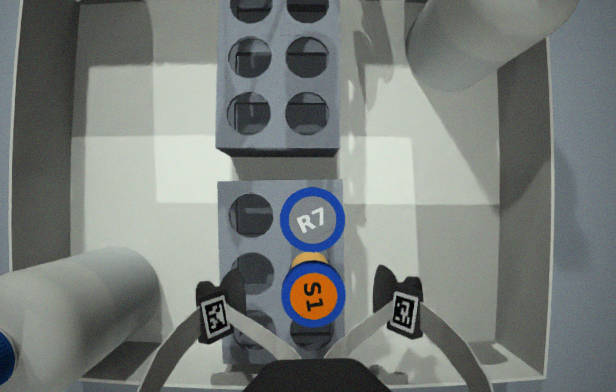

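execute_actions --actions '[{"r1":{"joints":{"gripper_m":0.0}}}]' --cameras '[]'

execute_actions --actions '[{"r1":{"joints":{"lift_m":1.15}}}]' --cameras '["r1_wrist_camera"]'

execute_actions --actions '[{"r1":{"base":{"strafe_m":-1.457},"joints":{"arm_m":0.462,"wrist_roll_rad":0}}}]' --cameras '[]'

execute_actions --actions '[{"r1":{"joints":{"lift_m":1.0}}}]' --cameras '["r1_wrist_camera"]'

Scene clock: 133.83 s.
r1.base_odometry: x=-1.314 y=+0.118 heading=+2.351 (m, m, rad; r1's odometry frame)
r1.turned_by_wheels: +0.000 (rad since the last result)
r1.turned_by_imu: +0.001 (rad since the last result)
r1.base_tilt: forward=-0.1 right=+0.0 (deg)
r1.lidar_m: 0.31 0.33 0.45 4.19 2.32 1.70 1.65 1.73 2.39 1.20 0.47 0.32
r1.base_status: not commanded
r1.joint_positions: lift_m=+0.975 arm_m=+0.503 wrist_yaw_rad=+0.000 wrist_pitch_rad=+1.570 wrist_roll_rad=+1.569 gripper_m=+0.000
r1.joint_status: all done
r1.motor_effort: lift_m=+18(18) arm_m=+7(7) wrist_yaw_rad=+0(2) wrist_pitch_rad=-2(1) wrist_roll_rad=+3(3) gripper_m=-15(16) wheel_0=+1(1) wheel_1=+1(0) wheel_2=+0(0) (%)
r1.hand_pose: x=+0.6738 y=-0.0874 z=+0.8649 quat_wxyz=(+0.501, +0.500, +0.500, -0.499) (m; r1's base frame)
r1.wrist_depth_mm: 290 319 319 265 327 220 254 / 294 320 319 265 327 306 271 / 301 322 320 282 324 325 274 / 301 320 322 264 325 327 303 / 283 322 320 233 325 327 274 / 189 264 208 192 189 327 270 / 183 224 266 263 285 258 268
r2.base_odometry: x=+0.000 y=+0.000 heading=-2.300 (m, m, rad; r2's odometry frame)
r2.turned_by_wheels: +0.000 (rad since the last result)
r2.turned_by_imu: +0.000 (rad since the last result)
r2.base_tilt: forward=+0.1 right=-0.5 (deg)
r2.lidar_m: 0.93 1.27 4.50 1.61 1.17 1.10 1.14 1.57 3.40 3.55 3.81 0.92
r2.base_status: not commanded
r2.joint_positions: lift_m=+0.900 arm_m=-0.002 wrist_yaw_rad=+0.000 wrist_pitch_rad=+0.602 wrist_roll_rad=+0.012 gripper_m=+0.057
r2.joint_status: not commanded
r2.motor_effort: lift_m=+23(23) arm_m=+0(0) wrist_yaw_rad=-2(2) wrist_pitch_rad=-8(6) wrist_roll_rad=-2(0) gripper_m=-3(0) wheel_0=+0(0) wheel_1=+0(1) wheel_2=-2(2) (%)
r2.hand_pose: x=+0.4064 y=-0.0873 z=+0.9145 quat_wxyz=(+0.955, +0.005, +0.296, -0.002) (m; r2's base frame)
r2.wrist_depth_mm: 1308 1160 1098 1182 1255 - - / 1708 1921 960 878 878 - - / 1921 - - - 750 - - / 1708 1618 1808 1808 1756 1863 1863 / 1499 1499 1397 1537 1464 1576 1576 / 1281 1281 201 1229 199 1308 1336 / 1138 1118 1138 - 1160 1138 1182
pictures: none
No camera images: the call's "cameras" was empty. Leave "cameras" out to get every camera's image.

Scene clock: 135.63 s.
r1.base_odometry: x=-1.314 y=+0.118 heading=+2.351 (m, m, rad; r1's odometry frame)
r1.turned_by_wheels: +0.000 (rad since the last result)
r1.turned_by_imu: +0.001 (rad since the last result)
r1.base_tilt: forward=-0.1 right=-0.2 (deg)
r1.lidar_m: 0.29 0.32 0.44 4.19 2.31 1.71 1.64 1.73 2.40 1.25 0.45 0.33
r1.base_status: not commanded
r1.joint_positions: lift_m=+1.150 arm_m=+0.503 wrist_yaw_rad=+0.000 wrist_pitch_rad=+1.570 wrist_roll_rad=+1.569 gripper_m=+0.000
r1.joint_status: all done
r1.motor_effort: lift_m=+23(25) arm_m=+7(7) wrist_yaw_rad=-2(1) wrist_pitch_rad=-1(1) wrist_roll_rad=+0(2) gripper_m=-18(17) wheel_0=+1(1) wheel_1=+0(1) wheel_2=+0(0) (%)
r1.hand_pose: x=+0.6738 y=-0.0874 z=+1.0395 quat_wxyz=(+0.501, +0.500, +0.500, -0.499) (m; r1's base frame)
r1.wrist_depth_mm: 496 492 500 500 500 508 891 / 500 492 496 466 389 508 904 / 500 488 500 496 500 500 1336 / 496 492 492 504 500 504 976 / 492 382 496 436 496 504 788 / 492 496 208 192 188 504 778 / 496 492 500 504 504 504 891
r2.base_odometry: x=+0.000 y=+0.000 heading=-2.300 (m, m, rad; r2's odometry frame)
r2.turned_by_wheels: +0.000 (rad since the last result)
r2.turned_by_imu: +0.000 (rad since the last result)
r2.base_tilt: forward=+0.2 right=-0.5 (deg)
r2.lidar_m: 0.91 1.28 4.50 1.63 1.15 1.12 1.16 1.57 3.41 3.54 3.81 0.91
r2.base_status: not commanded
r2.joint_positions: lift_m=+0.900 arm_m=-0.002 wrist_yaw_rad=+0.000 wrist_pitch_rad=+0.602 wrist_roll_rad=+0.012 gripper_m=+0.057
r2.joint_status: not commanded
r2.motor_effort: lift_m=+23(23) arm_m=+0(0) wrist_yaw_rad=-2(1) wrist_pitch_rad=-6(8) wrist_roll_rad=-1(1) gripper_m=-4(4) wheel_0=+0(0) wheel_1=-1(1) wheel_2=-2(2) (%)
r2.hand_pose: x=+0.4064 y=-0.0873 z=+0.9145 quat_wxyz=(+0.955, +0.005, +0.296, -0.002) (m; r2's base frame)
r2.wrist_depth_mm: 1308 1182 1078 1205 1281 - - / 1756 1863 960 866 878 - - / 1921 - - - 741 - - / 1756 1661 1756 1808 1756 1808 1808 / 1499 1464 1397 1537 1499 1499 1537 / 1281 1308 200 1229 199 1336 1281 / 1118 1098 1138 - 1160 1118 1160
pictures: r1_wrist_camera
Images, in order (width x height): r1_wrist_camera 616x392.

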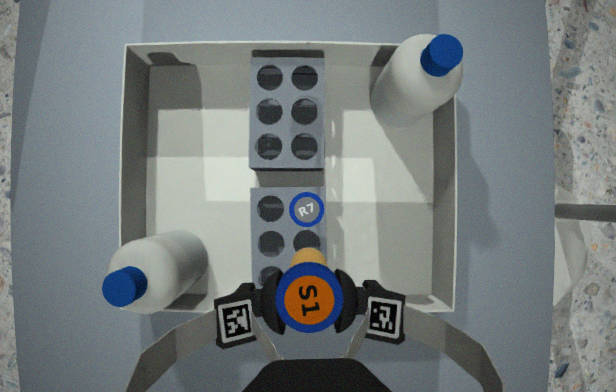

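Scene clock: 141.80 s.
r1.base_odometry: x=-0.278 y=+1.142 heading=+2.351 (m, m, rad; r1's odometry frame)
r1.turned_by_wheels: +0.000 (rad since the last result)
r1.turned_by_imu: +0.002 (rad since the last result)
r1.base_tilt: forward=-0.1 right=-0.1 (deg)
r1.lidar_m: 0.30 0.29 0.46 1.27 2.36 1.72 1.65 1.73 2.41 3.10 0.44 0.32
r1.base_status: done
r1.joint_positions: lift_m=+1.150 arm_m=+0.463 wrist_yaw_rad=+0.000 wrist_pitch_rad=+1.570 wrist_roll_rad=+0.001 gripper_m=+0.000
r1.joint_status: all done
r1.motor_effort: lift_m=+23(23) arm_m=-7(7) wrist_yaw_rad=-1(1) wrist_pitch_rad=-1(1) wrist_roll_rad=-2(6) gripper_m=-15(16) wheel_0=+0(10) wheel_1=+1(10) wheel_2=+0(0) (%)
r1.hand_pose: x=+0.6344 y=-0.0874 z=+1.0395 quat_wxyz=(+0.707, +0.000, +0.707, +0.000) (m; r1's base frame)
r1.wrist_depth_mm: 449 452 455 455 459 1255 1255 / 452 452 492 452 455 1281 1229 / 452 517 508 549 459 1281 1255 / 466 512 521 517 466 1255 1308 / 473 492 517 484 488 1281 1255 / 455 512 209 192 189 1281 1281 / 455 459 488 517 459 707 1255
r2.base_odometry: x=+0.000 y=+0.000 heading=-2.300 (m, m, rad; r2's odometry frame)
r2.turned_by_wheels: +0.000 (rad since the last result)
r2.turned_by_imu: -0.001 (rad since the last result)
r2.base_tilt: forward=+0.2 right=-0.6 (deg)
r2.lidar_m: 0.93 1.26 4.51 1.63 1.15 1.11 1.17 1.57 3.41 3.56 3.80 0.91
r2.base_status: not commanded
r2.joint_positions: lift_m=+0.900 arm_m=-0.002 wrist_yaw_rad=+0.000 wrist_pitch_rad=+0.602 wrist_roll_rad=+0.012 gripper_m=+0.057
r2.joint_status: not commanded
r2.motor_effort: lift_m=+23(23) arm_m=+0(0) wrist_yaw_rad=-1(2) wrist_pitch_rad=-8(8) wrist_roll_rad=+0(1) gripper_m=-3(1) wheel_0=+0(0) wheel_1=-1(1) wheel_2=-2(2) (%)
r2.hand_pose: x=+0.4064 y=-0.0873 z=+0.9145 quat_wxyz=(+0.955, +0.005, +0.296, -0.002) (m; r2's base frame)
r2.wrist_depth_mm: 1308 1182 1078 1182 1281 - - / 1708 1863 976 878 878 - - / 1921 - - - 750 - - / 1808 1708 1808 1756 1756 1863 1863 / 1499 1499 1430 1464 1464 1537 1576 / 1281 1281 200 1229 198 1308 1336 / 1138 1098 1118 - 1160 1118 1160
pictures: none
No camera images: the call's "cameras" was empty. Leave "cameras" out to get every camera's image.

Scene clock: 143.50 s.
r1.base_odometry: x=-0.278 y=+1.142 heading=+2.351 (m, m, rad; r1's odometry frame)
r1.turned_by_wheels: +0.000 (rad since the last result)
r1.turned_by_imu: +0.000 (rad since the last result)
r1.base_tilt: forward=-0.2 right=-0.1 (deg)
r1.lidar_m: 0.29 0.32 0.46 1.27 2.38 1.72 1.65 1.74 2.43 3.09 0.43 0.31
r1.base_status: not commanded
r1.joint_positions: lift_m=+1.000 arm_m=+0.463 wrist_yaw_rad=+0.000 wrist_pitch_rad=+1.570 wrist_roll_rad=+0.001 gripper_m=+0.000
r1.joint_status: all done
r1.motor_effort: lift_m=+19(22) arm_m=-7(7) wrist_yaw_rad=-2(1) wrist_pitch_rad=+0(1) wrist_roll_rad=-1(2) gripper_m=-15(16) wheel_0=+0(0) wheel_1=+1(1) wheel_2=+0(0) (%)
r1.hand_pose: x=+0.6344 y=-0.0874 z=+0.8899 quat_wxyz=(+0.707, +0.000, +0.707, +0.000) (m; r1's base frame)
r1.wrist_depth_mm: 300 342 357 306 306 307 1118 / 347 397 366 436 307 306 1118 / 370 364 364 368 362 307 1118 / 368 366 366 366 407 304 1138 / 340 351 349 343 387 309 1160 / 359 364 207 192 189 309 1138 / 382 368 342 370 338 307 1118
r2.base_odometry: x=+0.000 y=+0.000 heading=-2.300 (m, m, rad; r2's odometry frame)
r2.turned_by_wheels: +0.000 (rad since the last result)
r2.turned_by_imu: +0.000 (rad since the last result)
r2.base_tilt: forward=+0.2 right=-0.4 (deg)
r2.lidar_m: 0.93 1.24 4.51 1.59 1.15 1.11 1.13 1.59 3.40 3.51 3.79 0.91
r2.base_status: not commanded
r2.joint_positions: lift_m=+0.900 arm_m=-0.002 wrist_yaw_rad=+0.000 wrist_pitch_rad=+0.602 wrist_roll_rad=+0.012 gripper_m=+0.057
r2.joint_status: not commanded
r2.motor_effort: lift_m=+23(23) arm_m=+0(0) wrist_yaw_rad=-2(2) wrist_pitch_rad=-8(7) wrist_roll_rad=+2(1) gripper_m=-3(1) wheel_0=+0(0) wheel_1=-1(0) wheel_2=-2(2) (%)
r2.hand_pose: x=+0.4064 y=-0.0873 z=+0.9145 quat_wxyz=(+0.955, +0.005, +0.296, -0.002) (m; r2's base frame)
r2.wrist_depth_mm: 1281 1182 1098 1205 1281 - - / 1756 1921 960 878 878 - - / 1921 - - - 759 - - / 1756 1618 1708 1756 1756 1756 1808 / 1499 1499 1397 1537 1464 1537 1537 / 1281 1281 200 1229 198 1308 1336 / 1118 1118 1138 - 1138 1098 1182
pictures: r1_wrist_camera
Images, in order (width x height): r1_wrist_camera 616x392.

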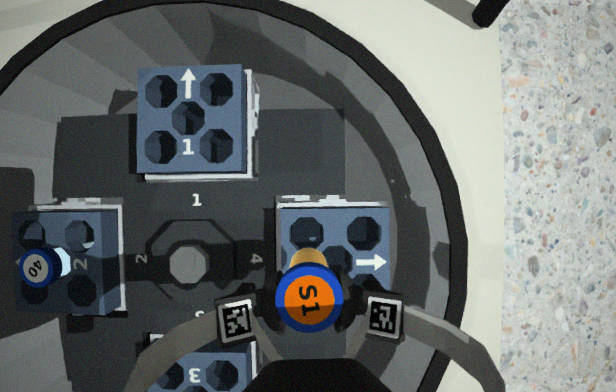

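execute_actions --actions '[{"r1":{"base":{"strafe_m":-0.022},"joints":{"arm_m":0.455}}}]' --cameras '["r1_wrist_camera"]'

Scene clock: 147.93 s.
r1.base_odometry: x=-0.262 y=+1.158 heading=+2.351 (m, m, rad; r1's odometry frame)
r1.turned_by_wheels: +0.000 (rad since the last result)
r1.turned_by_imu: +0.001 (rad since the last result)
r1.base_tilt: forward=-0.1 right=-0.2 (deg)
r1.lidar_m: 0.29 0.31 0.44 1.26 2.37 1.73 1.66 1.72 2.42 3.07 0.45 0.31
r1.base_status: done
r1.joint_positions: lift_m=+1.000 arm_m=+0.456 wrist_yaw_rad=+0.000 wrist_pitch_rad=+1.570 wrist_roll_rad=+0.001 gripper_m=+0.000
r1.joint_status: all done
r1.motor_effort: lift_m=+18(18) arm_m=-7(8) wrist_yaw_rad=-1(1) wrist_pitch_rad=-1(1) wrist_roll_rad=-2(2) gripper_m=-17(18) wheel_0=-2(11) wheel_1=+1(5) wheel_2=+0(0) (%)
r1.hand_pose: x=+0.6273 y=-0.0874 z=+0.8899 quat_wxyz=(+0.707, +0.000, +0.707, +0.000) (m; r1's base frame)
r1.wrist_depth_mm: 324 359 368 306 306 1138 1098 / 379 351 366 392 306 1118 1160 / 368 347 368 366 306 1098 1138 / 364 364 368 370 349 1098 1138 / 340 347 349 340 353 1138 1098 / 364 368 208 193 188 1118 1098 / 368 342 351 366 307 309 1118
r2.base_odometry: x=+0.000 y=+0.000 heading=-2.300 (m, m, rad; r2's odometry frame)
r2.turned_by_wheels: +0.000 (rad since the last result)
r2.turned_by_imu: +0.000 (rad since the last result)
r2.base_tilt: forward=+0.3 right=-0.5 (deg)
r2.lidar_m: 0.93 1.29 4.50 1.63 1.15 1.10 1.15 1.57 3.40 3.56 3.81 0.92
r2.base_status: not commanded
r2.joint_positions: lift_m=+0.900 arm_m=-0.002 wrist_yaw_rad=+0.000 wrist_pitch_rad=+0.602 wrist_roll_rad=+0.012 gripper_m=+0.057
r2.joint_status: not commanded
r2.motor_effort: lift_m=+23(23) arm_m=+0(0) wrist_yaw_rad=-1(4) wrist_pitch_rad=-7(7) wrist_roll_rad=-1(0) gripper_m=+1(3) wheel_0=+0(0) wheel_1=+0(1) wheel_2=-2(2) (%)
r2.hand_pose: x=+0.4064 y=-0.0873 z=+0.9145 quat_wxyz=(+0.955, +0.005, +0.296, -0.002) (m; r2's base frame)
r2.wrist_depth_mm: 1281 1182 1098 1205 1281 - - / 1708 1863 960 866 891 - - / 1983 - - - 750 - - / 1756 1661 1808 1756 1756 1808 1808 / 1464 1499 1430 1499 1499 1537 1576 / 1281 1281 200 1229 199 1308 1336 / 1138 1118 1138 - 1138 1138 1160
pictures: r1_wrist_camera
Images, in order (width x height): r1_wrist_camera 616x392.

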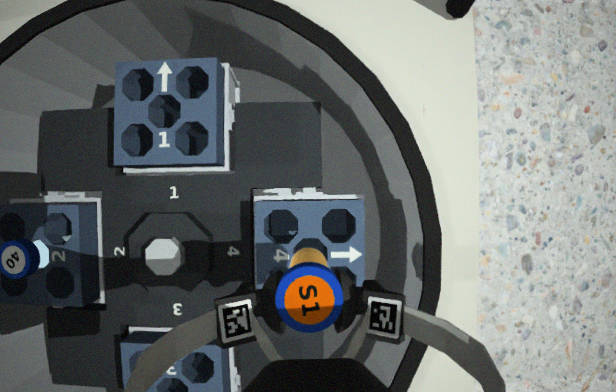

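execute_actions --actions '[{"r1":{"joints":{"lift_m":0.92},"pace":"slow"}}]' --cameras '["r1_wrist_camera"]'

execute_actions --actions '[{"r1":{"joints":{"gripper_m":0.05}}}]' --cameras '[]'

execute_actions --actions '[{"r1":{"joints":{"lift_m":1.15}}}]' --cameras '["r1_wrist_camera"]'

Scene clock: 153.13 s.
r1.base_odometry: x=-0.262 y=+1.158 heading=+2.351 (m, m, rad; r1's odometry frame)
r1.turned_by_wheels: +0.000 (rad since the last result)
r1.turned_by_imu: +0.001 (rad since the last result)
r1.base_tilt: forward=-0.1 right=+0.0 (deg)
r1.lidar_m: 0.29 0.31 0.44 1.25 2.36 1.73 1.66 1.73 2.43 3.06 0.45 0.30
r1.base_status: not commanded
r1.joint_positions: lift_m=+0.920 arm_m=+0.456 wrist_yaw_rad=+0.000 wrist_pitch_rad=+1.570 wrist_roll_rad=+0.001 gripper_m=+0.000
r1.joint_status: all done
r1.motor_effort: lift_m=+18(17) arm_m=-7(7) wrist_yaw_rad=+0(2) wrist_pitch_rad=-1(0) wrist_roll_rad=-2(2) gripper_m=-17(18) wheel_0=-2(2) wheel_1=+1(0) wheel_2=+0(0) (%)
r1.hand_pose: x=+0.6273 y=-0.0874 z=+0.8099 quat_wxyz=(+0.707, +0.000, +0.707, +0.000) (m; r1's base frame)
r1.wrist_depth_mm: 300 267 340 290 226 227 1042 / 286 267 287 309 236 226 1008 / 285 290 289 287 304 228 1060 / 286 289 287 287 329 227 1042 / 287 268 287 260 312 228 1008 / 287 268 209 191 189 228 1025 / 289 276 287 263 285 225 1042
r2.base_odometry: x=+0.000 y=+0.000 heading=-2.300 (m, m, rad; r2's odometry frame)
r2.turned_by_wheels: +0.000 (rad since the last result)
r2.turned_by_imu: +0.000 (rad since the last result)
r2.base_tilt: forward=+0.2 right=-0.7 (deg)
r2.lidar_m: 0.92 1.28 4.49 1.59 1.14 1.11 1.17 1.58 3.40 3.54 3.80 0.91
r2.base_status: not commanded
r2.joint_positions: lift_m=+0.900 arm_m=-0.002 wrist_yaw_rad=+0.000 wrist_pitch_rad=+0.602 wrist_roll_rad=+0.012 gripper_m=+0.057
r2.joint_status: not commanded
r2.motor_effort: lift_m=+23(23) arm_m=+0(0) wrist_yaw_rad=-2(1) wrist_pitch_rad=-7(7) wrist_roll_rad=-1(1) gripper_m=-4(1) wheel_0=+0(0) wheel_1=-1(1) wheel_2=-2(2) (%)
r2.hand_pose: x=+0.4064 y=-0.0873 z=+0.9145 quat_wxyz=(+0.955, +0.005, +0.296, -0.002) (m; r2's base frame)
r2.wrist_depth_mm: 1308 1182 1078 1205 1255 - - / 1708 1808 960 878 878 - - / 1921 - - - 741 - - / 1708 1618 1756 1808 1756 1863 1808 / 1464 1499 1397 1499 1499 1537 1537 / 1308 1281 200 1229 198 1308 1308 / 1138 1098 1138 - 1138 1118 1160
pictures: r1_wrist_camera
Images, in order (width x height): r1_wrist_camera 616x392.

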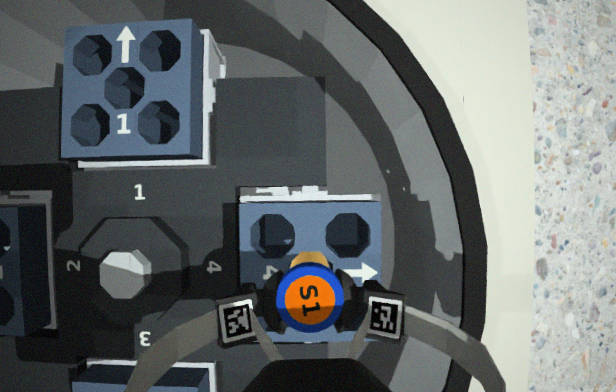

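Scene clock: 154.43 s.
r1.base_odometry: x=-0.262 y=+1.158 heading=+2.351 (m, m, rad; r1's odometry frame)
r1.turned_by_wheels: +0.000 (rad since the last result)
r1.turned_by_imu: +0.000 (rad since the last result)
r1.base_tilt: forward=-0.2 right=+0.0 (deg)
r1.lidar_m: 0.29 0.31 0.46 1.25 2.36 1.72 1.65 1.72 2.41 3.07 0.45 0.31
r1.base_status: not commanded
r1.joint_positions: lift_m=+0.920 arm_m=+0.456 wrist_yaw_rad=+0.000 wrist_pitch_rad=+1.570 wrist_roll_rad=+0.001 gripper_m=+0.050
r1.joint_status: all done
r1.motor_effort: lift_m=+18(18) arm_m=-7(7) wrist_yaw_rad=+0(1) wrist_pitch_rad=+0(1) wrist_roll_rad=-2(2) gripper_m=-6(16) wheel_0=-2(2) wheel_1=+1(1) wheel_2=+0(0) (%)
r1.hand_pose: x=+0.6273 y=-0.0874 z=+0.8099 quat_wxyz=(+0.707, +0.000, +0.707, +0.000) (m; r1's base frame)
r1.wrist_depth_mm: 298 267 338 289 226 227 1042 / 286 266 286 309 236 227 1042 / 286 287 286 287 303 227 1025 / 287 286 287 289 330 227 1025 / 287 267 289 263 314 228 1042 / 286 267 211 262 195 227 1078 / 287 287 289 146 304 227 1025
r2.base_odometry: x=+0.000 y=+0.000 heading=-2.300 (m, m, rad; r2's odometry frame)
r2.turned_by_wheels: +0.000 (rad since the last result)
r2.turned_by_imu: +0.000 (rad since the last result)
r2.base_tilt: forward=+0.1 right=-0.5 (deg)
r2.lidar_m: 0.94 1.28 4.51 1.60 1.16 1.11 1.17 1.59 3.41 3.53 3.79 0.90
r2.base_status: not commanded
r2.joint_positions: lift_m=+0.900 arm_m=-0.002 wrist_yaw_rad=+0.000 wrist_pitch_rad=+0.602 wrist_roll_rad=+0.012 gripper_m=+0.057
r2.joint_status: not commanded
r2.motor_effort: lift_m=+23(23) arm_m=-1(0) wrist_yaw_rad=-3(1) wrist_pitch_rad=-8(7) wrist_roll_rad=+1(0) gripper_m=-6(7) wheel_0=+0(0) wheel_1=+0(1) wheel_2=-2(2) (%)
r2.hand_pose: x=+0.4064 y=-0.0873 z=+0.9145 quat_wxyz=(+0.955, +0.005, +0.296, -0.002) (m; r2's base frame)
r2.wrist_depth_mm: 1308 1182 1098 1205 1255 - - / 1708 1863 960 866 878 - - / 1921 - - - 750 - - / 1808 1661 1756 1808 1756 1863 1808 / 1499 1499 1430 1499 1464 1537 1576 / 1281 1281 200 1229 199 1308 1308 / 1138 1098 1138 - 1160 1118 1160
pictures: none
No camera images: the call's "cameras" was empty. Leave "cameras" out to get every camera's image.

Scene clock: 156.47 s.
r1.base_odometry: x=-0.262 y=+1.158 heading=+2.351 (m, m, rad; r1's odometry frame)
r1.turned_by_wheels: +0.000 (rad since the last result)
r1.turned_by_imu: +0.001 (rad since the last result)
r1.base_tilt: forward=-0.1 right=-0.2 (deg)
r1.lidar_m: 0.29 0.32 0.46 1.26 2.35 1.73 1.65 1.73 2.41 3.07 0.43 0.32
r1.base_status: not commanded
r1.joint_positions: lift_m=+1.150 arm_m=+0.456 wrist_yaw_rad=+0.000 wrist_pitch_rad=+1.570 wrist_roll_rad=+0.001 gripper_m=+0.050
r1.joint_status: all done
r1.motor_effort: lift_m=+23(23) arm_m=-7(7) wrist_yaw_rad=+0(1) wrist_pitch_rad=-1(1) wrist_roll_rad=-3(1) gripper_m=+1(3) wheel_0=-2(2) wheel_1=+1(1) wheel_2=+0(0) (%)
r1.hand_pose: x=+0.6273 y=-0.0874 z=+1.0395 quat_wxyz=(+0.707, +0.000, +0.707, +0.000) (m; r1's base frame)
r1.wrist_depth_mm: 452 452 452 452 455 1281 1255 / 452 469 504 452 459 1281 1255 / 445 517 517 517 455 1281 1281 / 488 521 521 525 455 1255 1255 / 488 488 500 488 455 1281 1255 / 469 521 211 517 195 1281 1255 / 455 504 488 146 459 1255 1281
r2.base_odometry: x=+0.000 y=+0.000 heading=-2.300 (m, m, rad; r2's odometry frame)
r2.turned_by_wheels: +0.000 (rad since the last result)
r2.turned_by_imu: +0.000 (rad since the last result)
r2.base_tilt: forward=+0.1 right=-0.6 (deg)
r2.lidar_m: 0.93 1.28 4.49 1.60 1.17 1.11 1.15 1.58 3.41 3.53 3.80 0.91
r2.base_status: not commanded
r2.joint_positions: lift_m=+0.900 arm_m=-0.002 wrist_yaw_rad=+0.000 wrist_pitch_rad=+0.602 wrist_roll_rad=+0.012 gripper_m=+0.057
r2.joint_status: not commanded
r2.motor_effort: lift_m=+23(23) arm_m=+0(0) wrist_yaw_rad=-1(0) wrist_pitch_rad=-6(7) wrist_roll_rad=-1(0) gripper_m=+0(5) wheel_0=+0(0) wheel_1=-1(0) wheel_2=-2(2) (%)
r2.hand_pose: x=+0.4064 y=-0.0873 z=+0.9145 quat_wxyz=(+0.955, +0.005, +0.296, -0.002) (m; r2's base frame)
r2.wrist_depth_mm: 1281 1182 1098 1182 1281 - - / 1708 1863 976 878 878 - - / 1921 - - - 750 - - / 1756 1708 1808 1808 1708 1808 1808 / 1464 1499 1397 1499 1464 1537 1537 / 1281 1308 200 1229 198 1336 1308 / 1138 1118 1138 - 1160 1118 1182
pictures: r1_wrist_camera
Images, in order (width x height): r1_wrist_camera 616x392.

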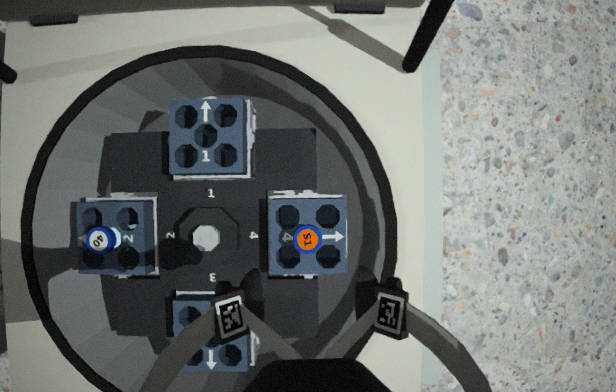

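execute_actions --actions '[{"r1":{"base":{"strafe_m":1.46},"joints":{"arm_m":0.5,"gripper_m":0.07}}}]' --cameras '[]'

execute_actions --actions '[{"r1":{"joints":{"lift_m":1.04}}}]' --cameras '["r1_wrist_camera"]'

Scene clock: 167.33 s.
r1.base_odometry: x=-1.300 y=+0.131 heading=+2.351 (m, m, rad; r1's odometry frame)
r1.turned_by_wheels: +0.000 (rad since the last result)
r1.turned_by_imu: +0.000 (rad since the last result)
r1.base_tilt: forward=-0.1 right=-0.1 (deg)
r1.lidar_m: 0.31 0.32 0.47 4.22 2.33 1.71 1.65 1.74 2.39 1.22 0.48 0.33
r1.base_status: done
r1.joint_positions: lift_m=+1.150 arm_m=+0.499 wrist_yaw_rad=+0.000 wrist_pitch_rad=+1.570 wrist_roll_rad=+0.001 gripper_m=+0.070
r1.joint_status: all done
r1.motor_effort: lift_m=+23(23) arm_m=+7(8) wrist_yaw_rad=-3(1) wrist_pitch_rad=-1(1) wrist_roll_rad=-2(2) gripper_m=-2(3) wheel_0=+0(7) wheel_1=+0(7) wheel_2=+1(0) (%)
r1.hand_pose: x=+0.6699 y=-0.0874 z=+1.0395 quat_wxyz=(+0.707, +0.000, +0.707, +0.000) (m; r1's base frame)
r1.wrist_depth_mm: 496 496 500 500 500 500 500 / 500 500 500 430 500 504 504 / 496 504 500 496 496 496 500 / 500 500 496 492 492 500 504 / 492 504 504 436 473 500 508 / 500 500 211 500 198 504 508 / 500 504 496 145 484 362 508
r2.base_odometry: x=+0.000 y=+0.000 heading=-2.300 (m, m, rad; r2's odometry frame)
r2.turned_by_wheels: +0.000 (rad since the last result)
r2.turned_by_imu: -0.001 (rad since the last result)
r2.base_tilt: forward=+0.1 right=-0.5 (deg)
r2.lidar_m: 0.92 1.28 4.49 1.60 1.16 1.11 1.16 1.59 3.42 3.55 3.77 0.93
r2.base_status: not commanded
r2.joint_positions: lift_m=+0.900 arm_m=-0.002 wrist_yaw_rad=+0.000 wrist_pitch_rad=+0.602 wrist_roll_rad=+0.012 gripper_m=+0.057
r2.joint_status: not commanded
r2.motor_effort: lift_m=+23(23) arm_m=-1(0) wrist_yaw_rad=-2(1) wrist_pitch_rad=-7(7) wrist_roll_rad=-2(1) gripper_m=-2(3) wheel_0=+0(0) wheel_1=-1(0) wheel_2=-2(2) (%)
r2.hand_pose: x=+0.4064 y=-0.0873 z=+0.9145 quat_wxyz=(+0.955, +0.005, +0.296, -0.002) (m; r2's base frame)
r2.wrist_depth_mm: 1281 1182 1098 1205 1255 - - / 1756 1863 960 878 878 - - / 1983 - - - 741 - - / 1808 1661 1808 1808 1756 1808 1808 / 1464 1499 1397 1499 1464 1499 1537 / 1281 1281 200 1229 199 1308 1308 / 1138 1098 1138 - 1160 1118 1160
pictures: none
No camera images: the call's "cameras" was empty. Leave "cameras" out to get every camera's image.

Scene clock: 168.83 s.
r1.base_odometry: x=-1.300 y=+0.131 heading=+2.351 (m, m, rad; r1's odometry frame)
r1.turned_by_wheels: +0.000 (rad since the last result)
r1.turned_by_imu: +0.000 (rad since the last result)
r1.base_tilt: forward=-0.1 right=-0.2 (deg)
r1.lidar_m: 0.30 0.32 0.45 4.21 2.33 1.70 1.65 1.73 2.38 1.25 0.44 0.33
r1.base_status: not commanded
r1.joint_positions: lift_m=+1.040 arm_m=+0.499 wrist_yaw_rad=+0.000 wrist_pitch_rad=+1.570 wrist_roll_rad=+0.001 gripper_m=+0.070
r1.joint_status: all done
r1.motor_effort: lift_m=+18(21) arm_m=+7(7) wrist_yaw_rad=+0(2) wrist_pitch_rad=-1(1) wrist_roll_rad=-2(3) gripper_m=-3(2) wheel_0=+0(0) wheel_1=+0(0) wheel_2=+1(1) (%)
r1.hand_pose: x=+0.6699 y=-0.0874 z=+0.9299 quat_wxyz=(+0.707, +0.000, +0.707, +0.000) (m; r1's base frame)
r1.wrist_depth_mm: 387 389 243 317 349 357 338 / 389 392 290 387 387 387 342 / 387 389 384 384 389 392 366 / 389 389 389 384 384 366 370 / 387 394 359 327 329 330 370 / 389 389 210 389 198 389 340 / 392 387 389 144 389 304 334
r2.base_odometry: x=+0.000 y=+0.000 heading=-2.300 (m, m, rad; r2's odometry frame)
r2.turned_by_wheels: +0.000 (rad since the last result)
r2.turned_by_imu: +0.000 (rad since the last result)
r2.base_tilt: forward=+0.2 right=-0.7 (deg)
r2.lidar_m: 0.91 1.29 4.53 1.59 1.15 1.10 1.15 1.59 3.42 3.56 3.75 0.90
r2.base_status: not commanded
r2.joint_positions: lift_m=+0.900 arm_m=-0.002 wrist_yaw_rad=+0.000 wrist_pitch_rad=+0.602 wrist_roll_rad=+0.012 gripper_m=+0.057
r2.joint_status: not commanded
r2.motor_effort: lift_m=+23(23) arm_m=+0(0) wrist_yaw_rad=-2(3) wrist_pitch_rad=-6(6) wrist_roll_rad=+1(0) gripper_m=-5(1) wheel_0=+0(0) wheel_1=+0(1) wheel_2=-2(2) (%)
r2.hand_pose: x=+0.4064 y=-0.0873 z=+0.9145 quat_wxyz=(+0.955, +0.005, +0.296, -0.002) (m; r2's base frame)
r2.wrist_depth_mm: 1336 1182 1098 1182 1281 - - / 1756 1808 960 878 878 - - / 1921 - - - 759 - - / 1756 1618 1756 1808 1708 1808 1808 / 1499 1499 1430 1499 1464 1537 1499 / 1308 1308 200 1255 198 1308 1308 / 1118 1118 1160 - 1138 1118 1182
pictures: r1_wrist_camera
Images, in order (width x height): r1_wrist_camera 616x392.

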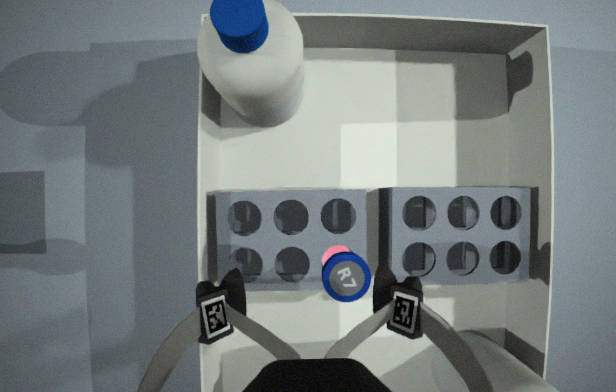

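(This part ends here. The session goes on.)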